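## Task

Grasp the blue 2x2 brick and put it into the green bin, without disturbing any other brick (releasing is allowed as soon as some part of the brick is within the bin); then open the gripper and withdraw the arm.

## Robot and tools

Robot: one six-joint arm with a two-finger parallel gripper, viewed by two head cameras, cam_head_left and cam_head_right (672x504 each, in that order in results). A third camera, cam_wrist, can be used only through zoom_image. Loose objects may occasionally get a brief external nudge.

Scene frame: origin on the table surface directly under the arm base, +z up, +y to the left when facing along +x. The base itself may be slightly tilted relative to the table. Positions are in metres; the reported hand position can be somewhat wrong, especially when the arm is stretched far out.

Gripper geometry: the fingers extend along the gripper's own +x axis and close along its y axis. end_effector_position is the midpoint between the finger pads, roughly 3 to 4 cm behind the fingertips.

Tool execute_actions. Argument actions is a list holding zero or one item; optional pictures (boolean) turns the camera images on or off (on by default).
- Empty list: no command, just returns the current state.
- Move: {"rows": [...], "steps": n}. rows is a list of 1 to 15 rows; steps is 1 to 15 (default 15). Each control step lasts 1/30 s and uses one row in turn; if rows run out, the final row repeats. One list covers the single arm.
- Wait: {"steps": n} with no rows, n up to 300; it returns after that many control steps counted from the previous result, with thinking time included.
A refused call sends nothing to the robot.

Row layout: exactly 7 numbers. The first six are absolute target joint angles in radians (same convention as the Joint positions line), in this order with their nominal ranges: waist -3.054 to 3.054, shoulder 0.000 to 3.142, elbow 0.000 to 2.356, wrist pitch -1.571 to 1.571, wrist yaw -1.571 to 1.571, wrist roll -3.142 to 3.142. The seventh is the commanded gripper opening, an absolute value from -1 to 1: +1 fully open, empty fingers touch near -0.80, and values lower than that close no further. A target more than 0.010 rad outside a joint range (and farther out than the current angle) gets the call refused; true joint stops may sit up to 0.010 rad either way of the nominal ones, and targets past a true stop are cut to that stop, reported as "joint sent to its limit" (possibly referring to an earlier, still-running action). Absence of that message does not prove more travel exists.

Motion behaviour: each step, the target fed to a joint can lead its measured angle by at most 0.211 rad (waist, shoulder, elbow), 0.213 (wrist pitch), 0.267 (wrist yaw) or 0.228 (wrist roll), so large moves need several steps or calls. If targets would move the gripper over 70 mm from where it now is, all joints are pulled back proportionally. Friction may leave a joint short of its target, or ignore a tiny change entirely, more so at long reach, so check Joint positions after moving. Between calls the arm keeps heading for the last row sent until it has nearly stopped or a step was HELD; after that only a new action moves it further. Fingers still in motion finish moving.

Gripping: a full close needs at least about 0.5 s. grip_measured reports the measured finger opening on the same -1..1 scale. To keep hold of something, keep commanding a value clearly below grip_measured; a bigger difference squeezes harder. Readings may carry a constant offset of up to about 1 mm. Pad force tops out near 34 N, but a rapid close can hit harder and may even spring the fingers open.

Result lines: the state line gives end_effector_position (m), end_effector_quat_wxyz, and linear/angular velocities (m/s, rad/s) in the scene frame. Joint positions and Joint velocities list the six joints in row order (rad, rad/s), then the pad gap (m, m/s; 0.088 m fully open). "joint command not followed" means a clearance check altered or blocked targets (mounting blocks and posts count as arm). HELD marks steps where your row was not fully sent. A torque fault occurs when contact torque reaches a joint's load limit (N m: waist 16.8, shoulder 20.8, elbow 20.8, wrist pitch 5.49, wrist yaw 5.47, wrist roll 5.13, including any held object's weight); the arm then halts 10 s and drops the rest of the call. MOTOR HOT appears from 50 °C while carrying load; at 95 °C an OVER-TEMPERATURE FAULT holds the arm until it cools, and if it does not cool within 30 to 60 s the power cuts and the arm goes limp, gripper included. Some heat carries into the next scene.

Tool zoom_image: camera (cam_head_left, cam_head_right or cam_wrist) and region [x0, y0, x1, y1] in pixels of that camera's latest full image, origin top-left, no larger than 504 by 504. Returns an enlarged, possibly sharper view.

Tool finished_scene: argument scene, the number of the current scene. It ends that scene irreversibly, reports whether the goal was met, and gives the next scene's task. The goal must still hold at that moment. Replying with no tool call ends all remaining scenes. If resuming, first send an empty actions list to learn the current scene and task.

Avoid: pushing anything off the table (immediate failure), dropping or slipping the brick, slamming, strong collisions or hard presses, torque and heat faults, and jerky, effortful motion. Move efficiently, since robot time matters.

Each tool is called after ">>>" as name([rows], argument=value, ...), one row to a line, values as JSON.

## Session

>>> execute_actions(actions=[])

Scene clock: 0.00 s of 4185.00 s.
end_effector_position=(-0.1768, -0.4101, +0.1853) grip_measured=+0.851 end_effector_quat_wxyz=(+0.310, +0.100, +0.937, +0.128) end_effector_velocity=(+0.000, +0.002, -0.000) end_effector_angular_velocity=(+0.010, -0.009, -0.001)
Joint positions: [-1.706  1.667  1.656 -1.165  0.702 -1.818  0.081]
Joint velocities: [-0.002 -0.002 -0.002 -0.007 -0.007 -0.007  0.   ]
Heat: hottest waist 26 °C (+0.0 °C/min).

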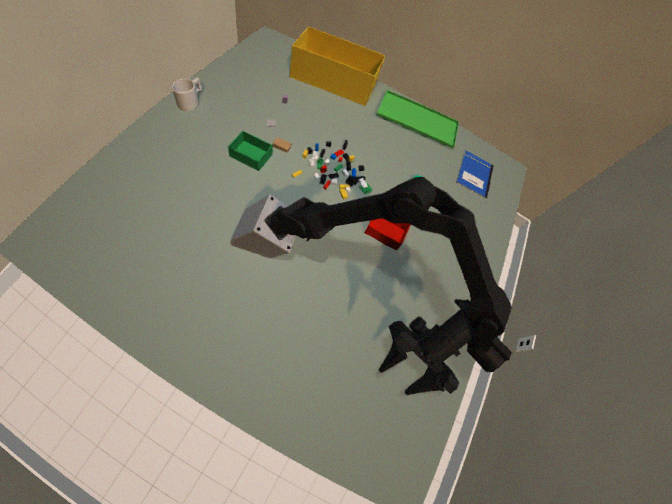

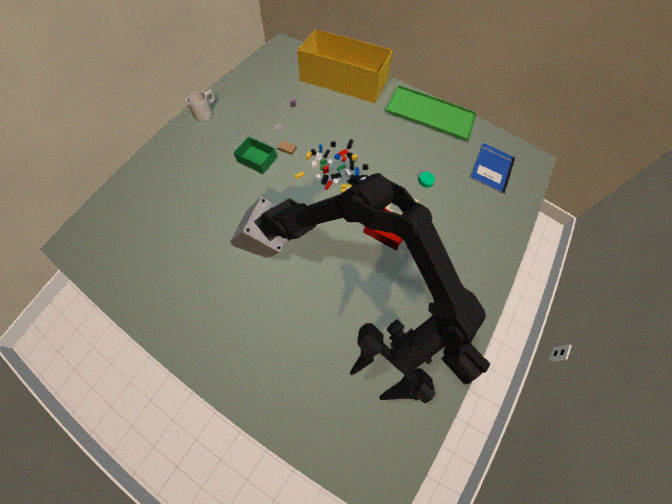

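>>> zoom_image(camera="cam_head_left", region=[290, 132, 380, 200])

>>> zoom_image(camera="cam_head_right", region=[290, 132, 380, 200])

Region (290, 132, 380, 200) of cam_head_left's 672x504 image, scaled by 5.600, with more detail than that image has; it fills the top 381 rows of this view, and the rest is white.

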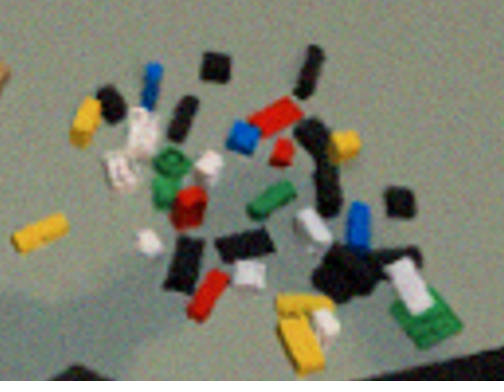

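Region (290, 132, 380, 200) of cam_head_right's 672x504 image, scaled by 5.600, with more detail than that image has; it fills the top 381 rows of this view, and the rest is white.

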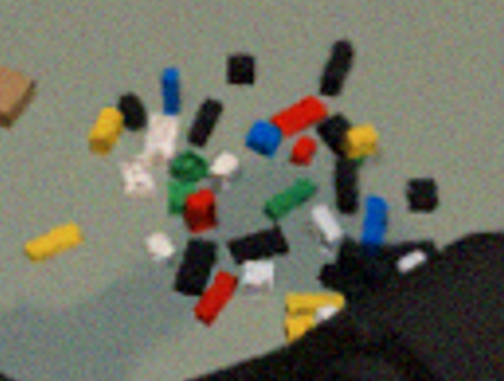

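>>> execute_actions([
  {"rows":[[0.385,1.667,1.656,-1.165,0.566,-1.525,-0.15]]},
], pictures=false)

>>> execute_actions([
  {"rows":[[0.385,1.667,1.62,-1.13,0.566,-1.525,-0.15],[0.385,1.667,1.59,-1.1,0.566,-1.525,-0.15],[0.385,1.667,1.56,-1.07,0.566,-1.525,-0.15],[0.385,1.69,1.53,-1.04,0.566,-1.525,-0.15],[0.385,1.71,1.5,-1.01,0.566,-1.525,-0.15],[0.385,1.73,1.47,-0.98,0.566,-1.525,-0.15],[0.385,1.75,1.44,-0.95,0.566,-1.525,-0.15],[0.385,1.77,1.41,-0.92,0.566,-1.525,-0.15],[0.385,1.79,1.38,-0.89,0.566,-1.525,-0.15],[0.385,1.81,1.35,-0.86,0.566,-1.525,-0.15],[0.385,1.83,1.32,-0.83,0.566,-1.525,-0.15],[0.385,1.85,1.29,-0.8,0.566,-1.525,-0.15],[0.385,1.87,1.27,-0.78,0.566,-1.525,-0.15],[0.385,1.89,1.25,-0.76,0.566,-1.525,-0.15],[0.385,1.9,1.239,-0.745,0.566,-1.525,-0.15]]},
], pictures=false)

>>> execute_actions([
  {"steps":15},
], pictures=false)

>>> execute_actions([
  {"rows":[[0.388,1.92,1.237,-0.745,0.566,-1.525,-0.15],[0.388,1.94,1.237,-0.745,0.566,-1.525,-0.15],[0.388,1.96,1.237,-0.745,0.566,-1.525,-0.15],[0.388,1.98,1.237,-0.745,0.566,-1.525,-0.15],[0.388,2.0,1.237,-0.745,0.566,-1.525,-0.15],[0.388,2.02,1.237,-0.745,0.566,-1.525,-0.15],[0.388,2.04,1.237,-0.745,0.566,-1.525,-0.15],[0.388,2.055,1.237,-0.745,0.566,-1.525,-0.15],[0.388,2.064,1.237,-0.745,0.566,-1.525,-0.15]]},
])

>>> zoom_image(camera="cam_head_left", region=[290, 112, 380, 180])

>>> zoom_image(camera="cam_head_right", region=[290, 112, 380, 180])

Scene clock: 17.37 s of 4185.00 s.
end_effector_position=(+0.1195, -0.4310, +0.1162) grip_measured=-0.146 end_effector_quat_wxyz=(+0.510, -0.149, +0.829, +0.174) end_effector_velocity=(+0.647, +0.179, +0.017) end_effector_angular_velocity=(+0.199, -0.950, +1.474)
Joint positions: [-0.911  1.667  1.656 -1.165  0.572 -1.531  0.032]
Joint velocities: [ 1.79  -0.007 -0.002  0.007 -0.007  0.037 -0.002]
Heat: hottest shoulder 28 °C (+6.9 °C/min).
Steps of this call (steps 1 to 506: nothing new was sent; steps 507 to 521: all 15 steps of this action). Readings (joint positions):
507: [-1.692 1.666 1.656 -1.166 0.688 -1.767]
508: [-1.657 1.667 1.657 -1.166 0.659 -1.710]
510: [-1.556 1.667 1.656 -1.166 0.616 -1.627]
514: [-1.324 1.666 1.657 -1.165 0.583 -1.555]
521: the state above

Scene clock: 17.87 s of 4185.00 s.
end_effector_position=(+0.3310, -0.2280, +0.0570) grip_measured=-0.150 end_effector_quat_wxyz=(+0.551, -0.378, +0.643, +0.375) end_effector_velocity=(+0.189, +0.574, -0.133) end_effector_angular_velocity=(+0.413, -0.160, +1.333)
Joint positions: [-0.199  1.815  1.345 -0.836  0.571 -1.529  0.032]
Joint velocities: [ 1.248  0.574 -0.725  0.681 -0.022 -0.007  0.   ]
Heat: hottest shoulder 28 °C (+6.7 °C/min).
Steps of this call (steps 1 to 15: all 15 steps of this action). Readings (joint positions):
1: [-0.852 1.666 1.652 -1.157 0.572 -1.530]
2: [-0.793 1.666 1.643 -1.139 0.572 -1.529]
4: [-0.681 1.667 1.611 -1.099 0.572 -1.529]
8: [-0.486 1.695 1.522 -1.009 0.571 -1.529]
15: the state above

Scene clock: 18.37 s of 4185.00 s.
end_effector_position=(+0.3840, -0.0134, +0.1211) grip_measured=-0.150 end_effector_quat_wxyz=(+0.518, -0.553, +0.431, +0.490) end_effector_velocity=(-0.010, -0.024, -0.020) end_effector_angular_velocity=(-0.024, +0.073, -0.050)
Joint positions: [ 0.396  1.893  1.249 -0.747  0.563 -1.528  0.032]
Joint velocities: [-0.076  0.002 -0.017 -0.022  0.007  0.007  0.   ]
Heat: hottest shoulder 28 °C (+6.5 °C/min).
Steps of this call (steps 1 to 15: the robot went on to your last target). Readings (joint positions):
1: [-0.156 1.833 1.323 -0.816 0.571 -1.529]
2: [-0.110 1.850 1.303 -0.800 0.571 -1.529]
4: [-0.007 1.876 1.273 -0.777 0.571 -1.529]
8: [0.222 1.893 1.253 -0.754 0.570 -1.528]
15: the state above

Scene clock: 18.87 s of 4185.00 s.
end_effector_position=(+0.3626, +0.0122, +0.0704) grip_measured=-0.150 end_effector_quat_wxyz=(-0.454, +0.543, -0.451, -0.543) end_effector_velocity=(-0.007, -0.002, -0.003) end_effector_angular_velocity=(+0.000, +0.031, +0.048)
Joint positions: [ 0.39   2.056  1.239 -0.746  0.564 -1.528  0.032]
Joint velocities: [-0.007  0.002 -0.007 -0.022 -0.007 -0.037 -0.   ]
Heat: hottest shoulder 28 °C (+6.4 °C/min).
Steps of this call (steps 1 to 15: all 15 steps of this action). Readings (joint positions):
1: [0.394 1.895 1.249 -0.747 0.563 -1.528]
2: [0.392 1.901 1.249 -0.747 0.564 -1.528]
4: [0.390 1.924 1.249 -0.746 0.564 -1.528]
8: [0.390 2.004 1.248 -0.746 0.564 -1.528]
15: the state above

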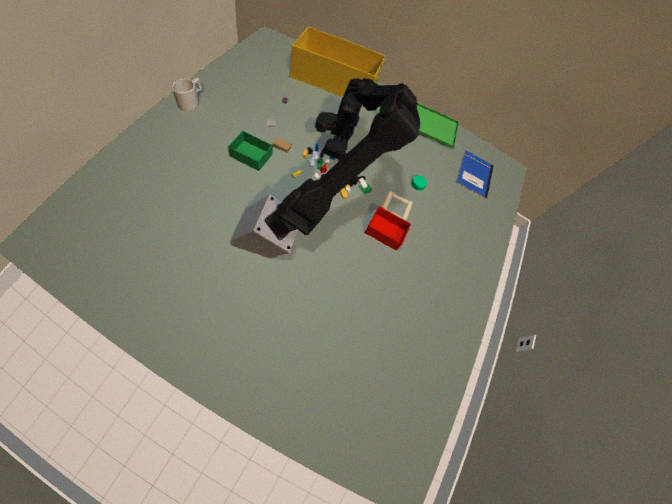

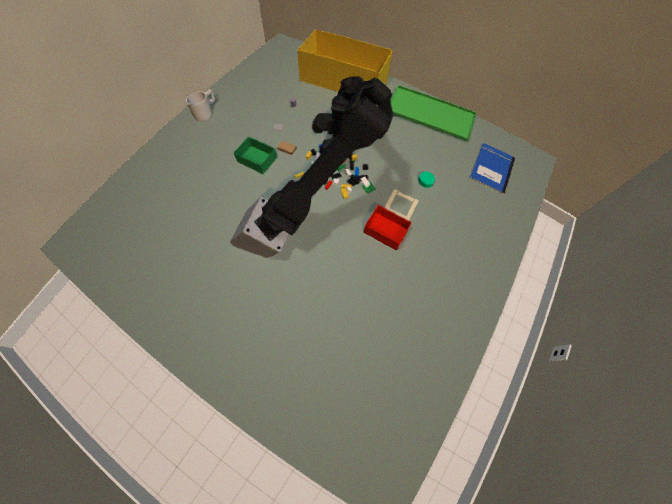

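Region (290, 112, 380, 180) of cam_head_left's 672x504 image, scaled by 5.600, with more detail than that image has; it fills the top 381 rows of this view, and the rest is white.

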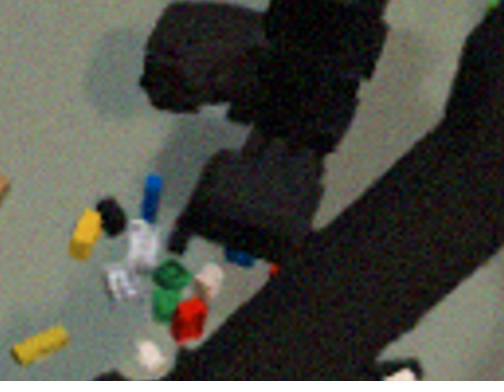

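Region (290, 112, 380, 180) of cam_head_right's 672x504 image, scaled by 5.600, with more detail than that image has; it fills the top 381 rows of this view, and the rest is white.

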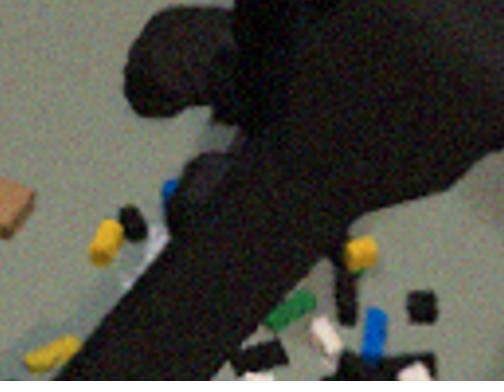

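>>> execute_actions([
  {"rows":[[0.386,2.06,1.237,-0.745,0.566,0.045,0.1]]},
], pictures=false)

>>> execute_actions([
  {"steps":15},
])

>>> zoom_image(camera="cam_head_left", region=[290, 112, 380, 180])

Scene clock: 22.07 s of 4185.00 s.
end_effector_position=(+0.3627, +0.0123, +0.0703) grip_measured=+0.099 end_effector_quat_wxyz=(+0.667, -0.239, +0.664, +0.241) end_effector_velocity=(-0.004, -0.002, +0.001) end_effector_angular_velocity=(+0.009, +0.025, -2.081)
Joint positions: [ 0.39   2.057  1.239 -0.745  0.564 -0.469  0.044]
Joint velocities: [-0.002 -0.007 -0.002 -0.022 -0.007  2.088  0.   ]
Heat: hottest shoulder 28 °C (+5.4 °C/min).
Steps of this call (steps 1 to 15: the robot went on to your last target; steps 16 to 81: nothing new was sent; steps 82 to 96: all 15 steps of this action). Readings (joint positions):
82: [0.390 2.057 1.239 -0.746 0.564 -1.458]
83: [0.390 2.057 1.239 -0.746 0.564 -1.386]
85: [0.390 2.057 1.239 -0.745 0.564 -1.244]
89: [0.390 2.057 1.239 -0.745 0.564 -0.963]
96: the state above

Scene clock: 22.57 s of 4185.00 s.
end_effector_position=(+0.3626, +0.0123, +0.0703) grip_measured=+0.100 end_effector_quat_wxyz=(+0.705, -0.064, +0.703, +0.067) end_effector_velocity=(-0.002, -0.000, -0.000) end_effector_angular_velocity=(+0.005, +0.009, -0.020)
Joint positions: [ 0.39   2.057  1.239 -0.746  0.563  0.038  0.044]
Joint velocities: [-0.002 -0.002 -0.002 -0.007 -0.007  0.022 -0.   ]
Heat: hottest shoulder 28 °C (+5.3 °C/min).
Steps of this call (steps 1 to 15: the robot went on to your last target). Readings (joint positions):
1: [0.390 2.057 1.239 -0.745 0.564 -0.398]
2: [0.390 2.057 1.239 -0.745 0.564 -0.327]
4: [0.390 2.057 1.239 -0.745 0.564 -0.186]
8: [0.390 2.057 1.239 -0.746 0.564 -0.008]
15: the state above

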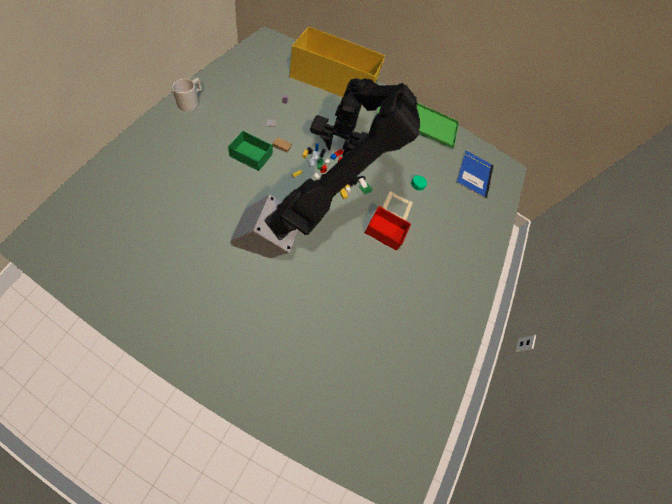

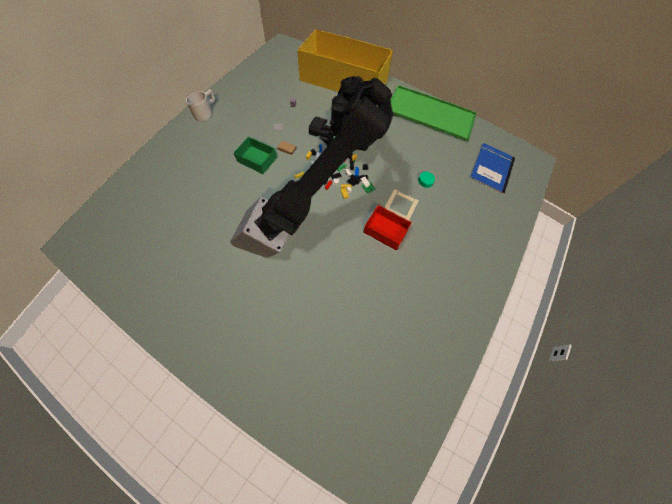

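Region (290, 112, 380, 180) of cam_head_left's 672x504 image, scaled by 5.600, with more detail than that image has; it fills the top 381 rows of this view, and the rest is white.

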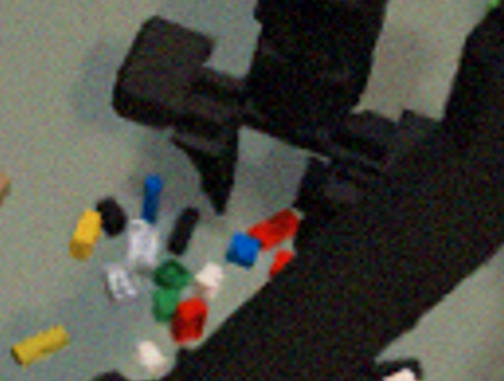

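>>> execute_actions([
  {"rows":[[0.388,2.07,1.255,-0.755,0.566,-1.55,-0.1]]},
], pictures=false)

>>> execute_actions([
  {"steps":14},
], pictures=false)

>>> execute_actions([
  {"rows":[[0.376,2.085,1.242,-0.725,0.566,-1.555,-0.1],[0.376,2.085,1.242,-0.725,0.566,-1.555,-0.1],[0.376,2.085,1.242,-0.725,0.566,-1.555,-0.1],[0.366,2.098,1.233,-0.7,0.566,-1.555,-0.1],[0.366,2.098,1.233,-0.7,0.566,-1.555,-0.1],[0.366,2.098,1.233,-0.7,0.566,-1.555,-0.1],[0.356,2.11,1.225,-0.673,0.566,-1.56,-0.1],[0.356,2.11,1.225,-0.673,0.566,-1.56,-0.1],[0.356,2.11,1.225,-0.673,0.566,-1.56,-0.1],[0.347,2.122,1.217,-0.647,0.566,-1.56,-0.1]]},
], pictures=false)

>>> execute_actions([
  {"rows":[[0.347,2.122,1.217,-0.647,0.566,-1.56,-0.1],[0.347,2.122,1.217,-0.647,0.566,-1.56,-0.1],[0.347,2.122,1.217,-0.647,0.566,-1.56,-0.1],[0.347,2.122,1.217,-0.647,0.566,-1.56,-0.17],[0.347,2.122,1.217,-0.647,0.566,-1.56,-0.24],[0.347,2.122,1.217,-0.647,0.566,-1.56,-0.31],[0.347,2.122,1.217,-0.647,0.566,-1.56,-0.37],[0.347,2.122,1.217,-0.647,0.566,-1.56,-0.42],[0.347,2.122,1.217,-0.647,0.566,-1.56,-0.46],[0.347,2.122,1.217,-0.647,0.566,-1.56,-0.5],[0.347,2.122,1.217,-0.647,0.566,-1.56,-0.55],[0.347,2.122,1.217,-0.647,0.566,-1.56,-0.62]]},
], pictures=false)

Scene clock: 36.57 s of 4185.00 s.
end_effector_position=(+0.3645, +0.0118, +0.0715) grip_measured=-0.099 end_effector_quat_wxyz=(+0.579, -0.408, +0.575, +0.409) end_effector_velocity=(+0.001, +0.000, -0.000) end_effector_angular_velocity=(+0.001, -0.013, +2.141)
Joint positions: [ 0.39   2.058  1.249 -0.752  0.563 -1.008  0.034]
Joint velocities: [-0.002 -0.002 -0.002  0.007 -0.007 -2.147 -0.001]
Heat: hottest waist 28 °C (+3.3 °C/min).
Steps of this call (steps 1 to 15: the robot went on to your last target; steps 16 to 405: nothing new was sent; steps 406 to 420: all 15 steps of this action). Readings (joint positions):
406: [0.390 2.057 1.241 -0.747 0.564 -0.025]
407: [0.390 2.057 1.242 -0.748 0.564 -0.095]
409: [0.390 2.057 1.246 -0.750 0.563 -0.235]
413: [0.390 2.058 1.249 -0.752 0.563 -0.515]
420: the state above

Scene clock: 37.03 s of 4185.00 s.
end_effector_position=(+0.3644, +0.0118, +0.0714) grip_measured=-0.100 end_effector_quat_wxyz=(-0.451, +0.546, -0.448, -0.546) end_effector_velocity=(-0.000, -0.000, +0.001) end_effector_angular_velocity=(+0.006, +0.004, +0.095)
Joint positions: [ 0.39   2.059  1.249 -0.752  0.563 -1.54   0.034]
Joint velocities: [-0.002 -0.002  0.002 -0.007 -0.007 -0.095 -0.   ]
Heat: hottest waist 28 °C (+3.2 °C/min).
Steps of this call (steps 1 to 14: the robot went on to your last target). Readings (joint positions):
1: [0.390 2.058 1.249 -0.752 0.563 -1.078]
2: [0.390 2.058 1.249 -0.752 0.563 -1.147]
4: [0.390 2.058 1.249 -0.752 0.563 -1.288]
8: [0.390 2.058 1.249 -0.753 0.563 -1.486]
14: the state above

Scene clock: 37.53 s of 4185.00 s.
end_effector_position=(+0.3662, +0.0128, +0.0452) grip_measured=-0.100 end_effector_quat_wxyz=(-0.458, +0.539, -0.456, -0.540) end_effector_velocity=(-0.006, +0.000, -0.015) end_effector_angular_velocity=(-0.010, +0.010, -0.006)
Joint positions: [ 0.352  2.111  1.225 -0.654  0.563 -1.557  0.034]
Joint velocities: [-0.017  0.022 -0.032  0.051  0.007 -0.007 -0.   ]
Heat: hottest waist 28 °C (+3.2 °C/min).
Steps of this call (steps 1 to 15: all 15 steps of this action). Readings (joint positions):
1: [0.389 2.061 1.249 -0.750 0.563 -1.544]
2: [0.388 2.063 1.249 -0.742 0.563 -1.547]
4: [0.384 2.071 1.248 -0.728 0.563 -1.550]
8: [0.370 2.088 1.240 -0.693 0.563 -1.554]
15: the state above

Scene clock: 38.03 s of 4185.00 s.
end_effector_position=(+0.3670, +0.0129, +0.0449) grip_measured=-0.488 end_effector_quat_wxyz=(-0.460, +0.539, -0.455, -0.539) end_effector_velocity=(-0.002, -0.002, -0.000) end_effector_angular_velocity=(-0.009, +0.006, +0.024)
Joint positions: [ 0.352  2.111  1.225 -0.649  0.563 -1.557  0.015]
Joint velocities: [-0.002 -0.002 -0.002 -0.007  0.007 -0.022  0.   ]
Heat: hottest waist 28 °C (+3.2 °C/min).
Steps of this call (steps 1 to 15: all 15 steps of this action). Readings (joint positions):
1: [0.352 2.111 1.225 -0.653 0.563 -1.557]
2: [0.352 2.111 1.225 -0.652 0.563 -1.557]
4: [0.352 2.111 1.225 -0.650 0.563 -1.557]
8: [0.352 2.111 1.225 -0.650 0.563 -1.557]
15: the state above

>>> execute_actions([
  {"rows":[[0.362,2.095,1.235,-0.68,0.566,-1.555,-0.62],[0.362,2.095,1.235,-0.68,0.566,-1.555,-0.62],[0.362,2.095,1.235,-0.68,0.566,-1.555,-0.62],[0.377,2.075,1.245,-0.72,0.566,-1.555,-0.62],[0.377,2.075,1.245,-0.72,0.566,-1.555,-0.62],[0.377,2.075,1.245,-0.72,0.566,-1.555,-0.62],[0.392,2.055,1.25,-0.755,0.566,-1.555,-0.62],[0.392,2.055,1.25,-0.755,0.566,-1.555,-0.62],[0.392,2.055,1.25,-0.755,0.566,-1.555,-0.62],[0.43,2.055,1.25,-0.76,0.56,-1.555,-0.62],[0.48,2.055,1.25,-0.765,0.55,-1.555,-0.62],[0.53,2.06,1.25,-0.77,0.54,-1.555,-0.62],[0.58,2.07,1.25,-0.775,0.53,-1.555,-0.62],[0.63,2.08,1.25,-0.78,0.52,-1.555,-0.62],[0.68,2.1,1.25,-0.785,0.51,-1.555,-0.62]]},
], pictures=false)

>>> execute_actions([
  {"rows":[[0.73,2.12,1.25,-0.79,0.5,-1.555,-0.62],[0.78,2.14,1.25,-0.795,0.49,-1.555,-0.62],[0.83,2.16,1.25,-0.8,0.48,-1.555,-0.62],[0.88,2.18,1.25,-0.805,0.47,-1.555,-0.62],[0.93,2.2,1.25,-0.81,0.46,-1.555,-0.62],[0.98,2.225,1.25,-0.815,0.45,-1.555,-0.62],[1.03,2.25,1.25,-0.818,0.44,-1.555,-0.62],[1.07,2.275,1.25,-0.818,0.43,-1.555,-0.62],[1.1,2.3,1.25,-0.818,0.42,-1.555,-0.62],[1.116,2.325,1.25,-0.818,0.415,-1.555,-0.62],[1.116,2.35,1.25,-0.818,0.415,-1.555,-0.62],[1.116,2.37,1.25,-0.818,0.415,-1.555,-0.62],[1.116,2.39,1.25,-0.818,0.415,-1.555,-0.62],[1.116,2.4,1.25,-0.818,0.415,-1.555,-0.62]]},
], pictures=false)

>>> execute_actions([
  {"steps":10},
])

>>> zoom_image(camera="cam_head_left", region=[200, 90, 360, 210])

>>> zoom_image(camera="cam_head_right", region=[200, 90, 360, 210])

Scene clock: 47.27 s of 4185.00 s.
end_effector_position=(+0.3551, +0.0671, +0.1010) grip_measured=-0.490 end_effector_quat_wxyz=(-0.426, +0.589, -0.375, -0.575) end_effector_velocity=(-0.133, +0.522, +0.262) end_effector_angular_velocity=(+0.394, -0.492, +1.461)
Joint positions: [ 0.557  2.067  1.248 -0.769  0.537 -1.558  0.015]
Joint velocities: [ 1.551  0.154  0.032 -0.139 -0.315  0.007 -0.   ]
Heat: hottest waist 29 °C (+3.8 °C/min).
Steps of this call (steps 1 to 15: the robot went on to your last target; steps 16 to 262: nothing new was sent; steps 263 to 277: all 15 steps of this action). Readings (joint positions):
263: [0.353 2.110 1.225 -0.653 0.564 -1.557]
264: [0.354 2.110 1.226 -0.661 0.564 -1.557]
266: [0.358 2.104 1.229 -0.680 0.564 -1.558]
270: [0.378 2.079 1.238 -0.728 0.563 -1.558]
277: the state above

Scene clock: 47.77 s of 4185.00 s.
end_effector_position=(+0.2145, +0.2380, +0.1111) grip_measured=-0.490 end_effector_quat_wxyz=(-0.206, +0.686, -0.181, -0.674) end_effector_velocity=(-0.072, -0.014, -0.148) end_effector_angular_velocity=(-0.402, +0.254, +0.183)
Joint positions: [ 1.125  2.368  1.254 -0.815  0.419 -1.557  0.015]
Joint velocities: [-0.032  0.457 -0.012 -0.037 -0.007 -0.007 -0.   ]
Heat: hottest waist 29 °C (+3.8 °C/min).
Steps of this call (steps 1 to 15: all 15 steps of this action). Readings (joint positions):
1: [0.610 2.075 1.249 -0.773 0.527 -1.558]
2: [0.663 2.088 1.252 -0.777 0.517 -1.558]
4: [0.770 2.121 1.254 -0.786 0.496 -1.558]
8: [0.970 2.211 1.254 -0.806 0.455 -1.558]
15: the state above

Scene clock: 48.10 s of 4185.00 s.
end_effector_position=(+0.2117, +0.2361, +0.1029) grip_measured=-0.490 end_effector_quat_wxyz=(-0.196, +0.683, -0.188, -0.678) end_effector_velocity=(+0.002, -0.004, -0.000) end_effector_angular_velocity=(-0.017, -0.014, -0.007)
Joint positions: [ 1.119  2.391  1.253 -0.816  0.419 -1.557  0.015]
Joint velocities: [-0.002 -0.002 -0.002 -0.007  0.022  0.007 -0.   ]
Heat: hottest waist 29 °C (+3.7 °C/min).
Steps of this call (steps 1 to 10: the robot went on to your last target). Readings (joint positions):
1: [1.124 2.380 1.253 -0.815 0.419 -1.557]
2: [1.122 2.387 1.253 -0.816 0.419 -1.557]
4: [1.119 2.391 1.253 -0.816 0.419 -1.557]
8: [1.119 2.391 1.253 -0.816 0.419 -1.557]
10: the state above

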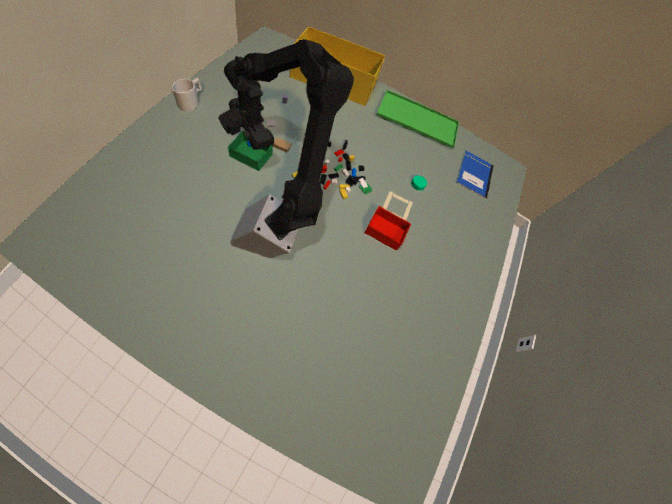

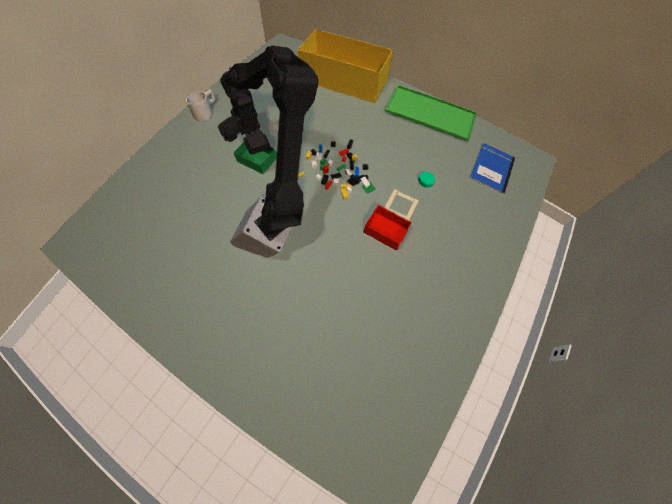

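Region (200, 90, 360, 210) of cam_head_left's 672x504 image, scaled by 3.150, with more detail than that image has; it fills the top 378 rows of this view, and the rest is white.

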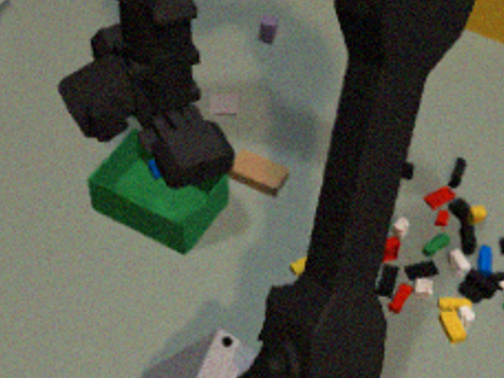

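Region (200, 90, 360, 210) of cam_head_right's 672x504 image, scaled by 3.150, with more detail than that image has; it fills the top 378 rows of this view, and the rest is white.

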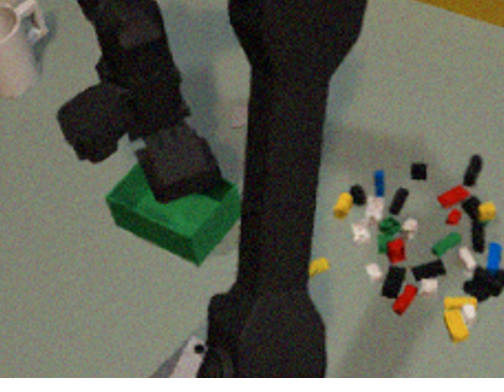

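>>> execute_actions([
  {"rows":[[1.108,2.405,1.25,-0.80,0.42,-1.555,-0.62],[1.102,2.413,1.248,-0.79,0.422,-1.555,-0.62],[1.096,2.421,1.246,-0.78,0.424,-1.555,-0.62],[1.09,2.43,1.244,-0.768,0.427,-1.555,-0.62],[1.084,2.438,1.242,-0.757,0.429,-1.555,-0.62],[1.078,2.446,1.24,-0.746,0.431,-1.555,-0.62],[1.072,2.455,1.238,-0.735,0.433,-1.555,-0.62],[1.066,2.463,1.236,-0.724,0.435,-1.555,-0.62],[1.06,2.472,1.234,-0.713,0.437,-1.555,-0.62],[1.054,2.481,1.232,-0.70,0.439,-1.555,-0.62],[1.048,2.49,1.23,-0.69,0.441,-1.555,-0.62]]},
])

>>> zoom_image(camera="cam_head_left", region=[200, 90, 360, 210])

Scene clock: 59.10 s of 4185.00 s.
end_effector_position=(+0.2200, +0.2378, +0.0639) grip_measured=-0.489 end_effector_quat_wxyz=(-0.214, +0.673, -0.212, -0.675) end_effector_velocity=(-0.007, -0.007, -0.028) end_effector_angular_velocity=(-0.028, +0.024, -0.023)
Joint positions: [ 1.052  2.478  1.238 -0.699  0.436 -1.557  0.015]
Joint velocities: [-0.032  0.051 -0.042  0.066  0.007  0.007  0.   ]
Heat: hottest waist 29 °C (+3.0 °C/min).
Steps of this call (steps 1 to 30: the robot went on to your last target; steps 31 to 315: nothing new was sent; steps 316 to 330: all 15 steps of this action). Readings (joint positions):
316: [1.118 2.392 1.253 -0.815 0.419 -1.557]
317: [1.117 2.393 1.253 -0.810 0.419 -1.557]
319: [1.110 2.401 1.253 -0.789 0.419 -1.557]
323: [1.085 2.432 1.251 -0.749 0.426 -1.557]
330: the state above

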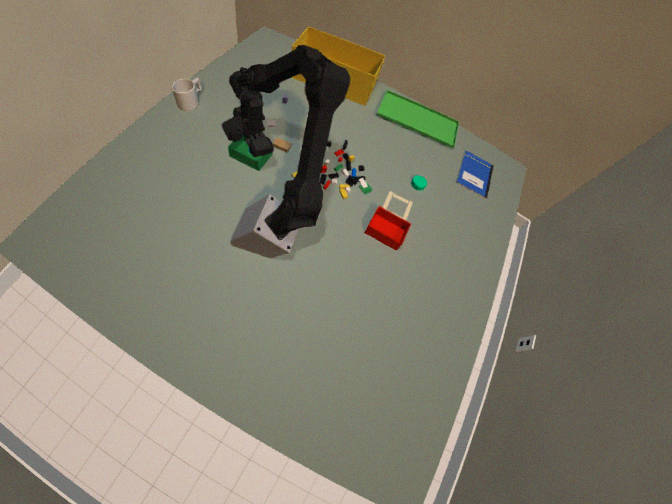

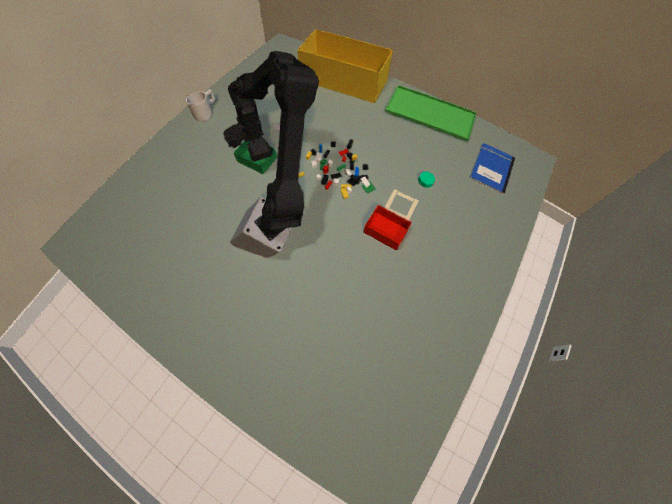

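Region (200, 90, 360, 210) of cam_head_left's 672x504 image, scaled by 3.150, with more detail than that image has; it fills the top 378 rows of this view, and the rest is white.

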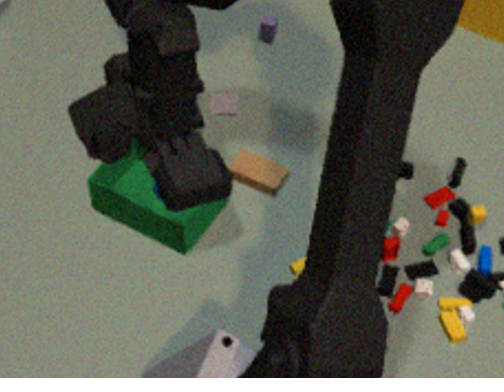

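Lower ~1 cm more, release, retreat.

>>> execute_actions([
  {"rows":[[1.042,2.498,1.228,-0.68,0.443,-1.555,-0.62],[1.038,2.505,1.227,-0.67,0.444,-1.555,-0.62],[1.034,2.512,1.226,-0.66,0.446,-1.555,-0.62],[1.032,2.516,1.225,-0.655,0.447,-1.555,-0.62],[1.032,2.516,1.225,-0.655,0.447,-1.555,-0.62],[1.032,2.516,1.225,-0.655,0.447,-1.555,-0.62],[1.032,2.516,1.225,-0.655,0.447,-1.555,-0.62],[1.032,2.516,1.225,-0.655,0.447,-1.555,-0.62],[1.032,2.516,1.225,-0.655,0.447,-1.555,-0.5],[1.032,2.516,1.225,-0.655,0.447,-1.555,-0.42],[1.032,2.516,1.225,-0.655,0.447,-1.555,-0.33],[1.032,2.516,1.225,-0.655,0.447,-1.555,-0.25]]},
], pictures=false)

>>> execute_actions([
  {"rows":[[1.04,2.495,1.23,-0.67,0.444,-1.555,-0.25],[1.05,2.48,1.233,-0.69,0.441,-1.555,-0.25],[1.06,2.465,1.236,-0.71,0.438,-1.555,-0.25],[1.07,2.45,1.24,-0.73,0.435,-1.555,-0.25],[1.08,2.435,1.243,-0.75,0.432,-1.555,-0.25],[1.09,2.42,1.246,-0.77,0.429,-1.555,-0.25],[1.1,2.405,1.25,-0.79,0.426,-1.555,-0.25],[1.11,2.39,1.253,-0.81,0.423,-1.555,-0.25],[1.12,2.37,1.256,-0.83,0.42,-1.555,-0.25],[1.13,2.34,1.26,-0.85,0.42,-1.555,-0.25],[1.13,2.3,1.26,-0.85,0.42,-1.555,-0.25],[1.13,2.26,1.26,-0.85,0.42,-1.555,-0.25],[1.13,2.22,1.26,-0.85,0.42,-1.555,-0.25],[1.13,2.18,1.26,-0.85,0.42,-1.555,-0.25],[1.13,2.15,1.26,-0.85,0.42,-1.555,-0.25]]},
], pictures=false)

>>> execute_actions([
  {"steps":15},
])

>>> zoom_image(camera="cam_head_left", region=[200, 90, 360, 210])

Scene clock: 66.00 s of 4185.00 s.
end_effector_position=(+0.2218, +0.2392, +0.0525) grip_measured=-0.297 end_effector_quat_wxyz=(-0.221, +0.672, -0.217, -0.673) end_effector_velocity=(-0.004, +0.001, +0.001) end_effector_angular_velocity=(+0.008, +0.020, +0.042)
Joint positions: [ 1.037  2.505  1.233 -0.658  0.443 -1.557  0.024]
Joint velocities: [ 0.002 -0.002 -0.002 -0.007 -0.022 -0.037  0.028]
Heat: hottest waist 29 °C (+3.0 °C/min).
Steps of this call (steps 1 to 15: the robot went on to your last target; steps 16 to 192: nothing new was sent; steps 193 to 207: all 15 steps of this action). Readings (joint positions):
193: [1.051 2.481 1.237 -0.691 0.437 -1.557]
194: [1.050 2.483 1.237 -0.685 0.438 -1.557]
196: [1.046 2.490 1.237 -0.670 0.440 -1.557]
200: [1.037 2.503 1.233 -0.661 0.442 -1.557]
207: the state above

Scene clock: 66.50 s of 4185.00 s.
end_effector_position=(+0.2284, +0.2305, +0.1496) grip_measured=-0.250 end_effector_quat_wxyz=(-0.249, +0.691, -0.162, -0.659) end_effector_velocity=(+0.156, -0.043, +0.364) end_effector_angular_velocity=(+0.888, -0.502, -0.418)
Joint positions: [ 1.13   2.239  1.248 -0.84   0.423 -1.557  0.027]
Joint velocities: [ 0.002 -1.136  0.071 -0.095 -0.007 -0.022  0.   ]
Heat: hottest waist 29 °C (+3.0 °C/min).
Steps of this call (steps 1 to 15: all 15 steps of this action). Readings (joint positions):
1: [1.037 2.505 1.233 -0.658 0.443 -1.557]
2: [1.037 2.503 1.233 -0.664 0.443 -1.557]
4: [1.045 2.489 1.232 -0.696 0.443 -1.557]
8: [1.083 2.434 1.238 -0.765 0.434 -1.557]
15: the state above

Scene clock: 67.00 s of 4185.00 s.
end_effector_position=(+0.2430, +0.2276, +0.1822) grip_measured=-0.250 end_effector_quat_wxyz=(-0.293, +0.692, -0.143, -0.644) end_effector_velocity=(-0.001, -0.004, -0.002) end_effector_angular_velocity=(-0.015, -0.000, +0.008)
Joint positions: [ 1.13   2.148  1.266 -0.848  0.423 -1.557  0.027]
Joint velocities: [-0.002 -0.002 -0.007 -0.007  0.007 -0.007 -0.   ]
Heat: hottest waist 29 °C (+3.0 °C/min).
Steps of this call (steps 1 to 15: the robot went on to your last target). Readings (joint positions):
1: [1.130 2.207 1.252 -0.843 0.423 -1.557]
2: [1.130 2.181 1.257 -0.843 0.423 -1.557]
4: [1.130 2.154 1.266 -0.843 0.423 -1.557]
8: [1.130 2.148 1.266 -0.848 0.423 -1.557]
15: the state above

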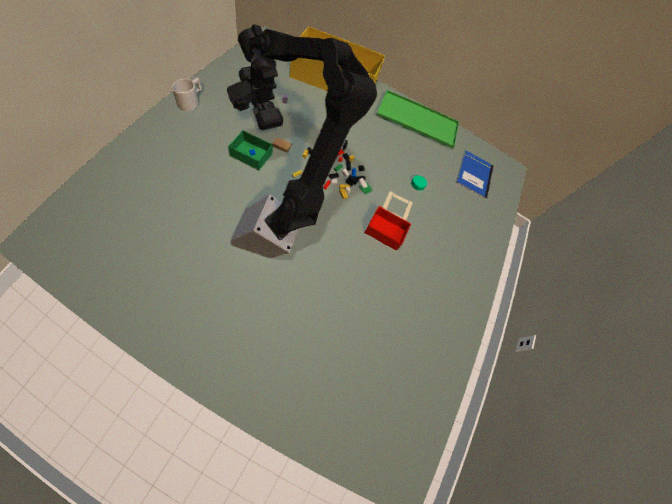

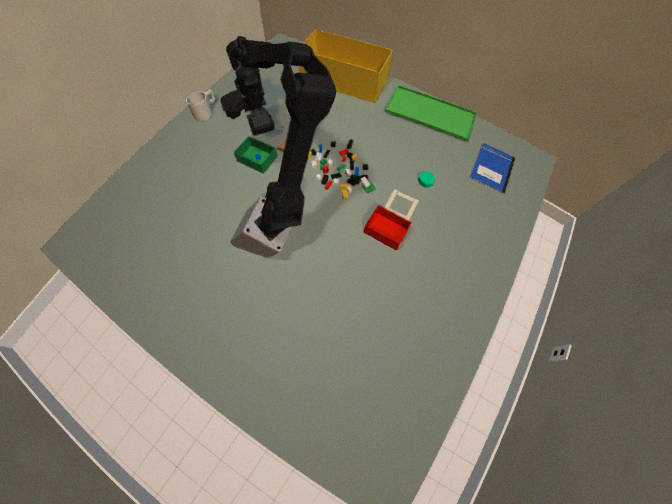

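Region (200, 90, 360, 210) of cam_head_left's 672x504 image, scaled by 3.150, with more detail than that image has; it fills the top 378 rows of this view, and the rest is white.

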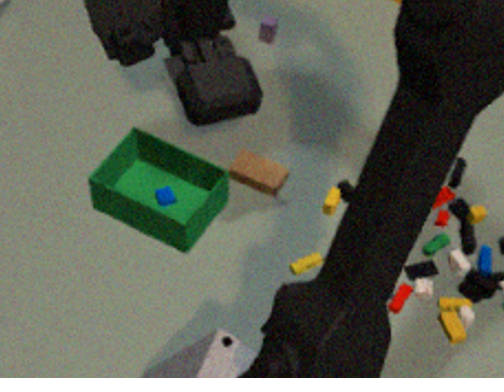

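>>> finished_scene(scene=2)

The scene is finished: the task was done.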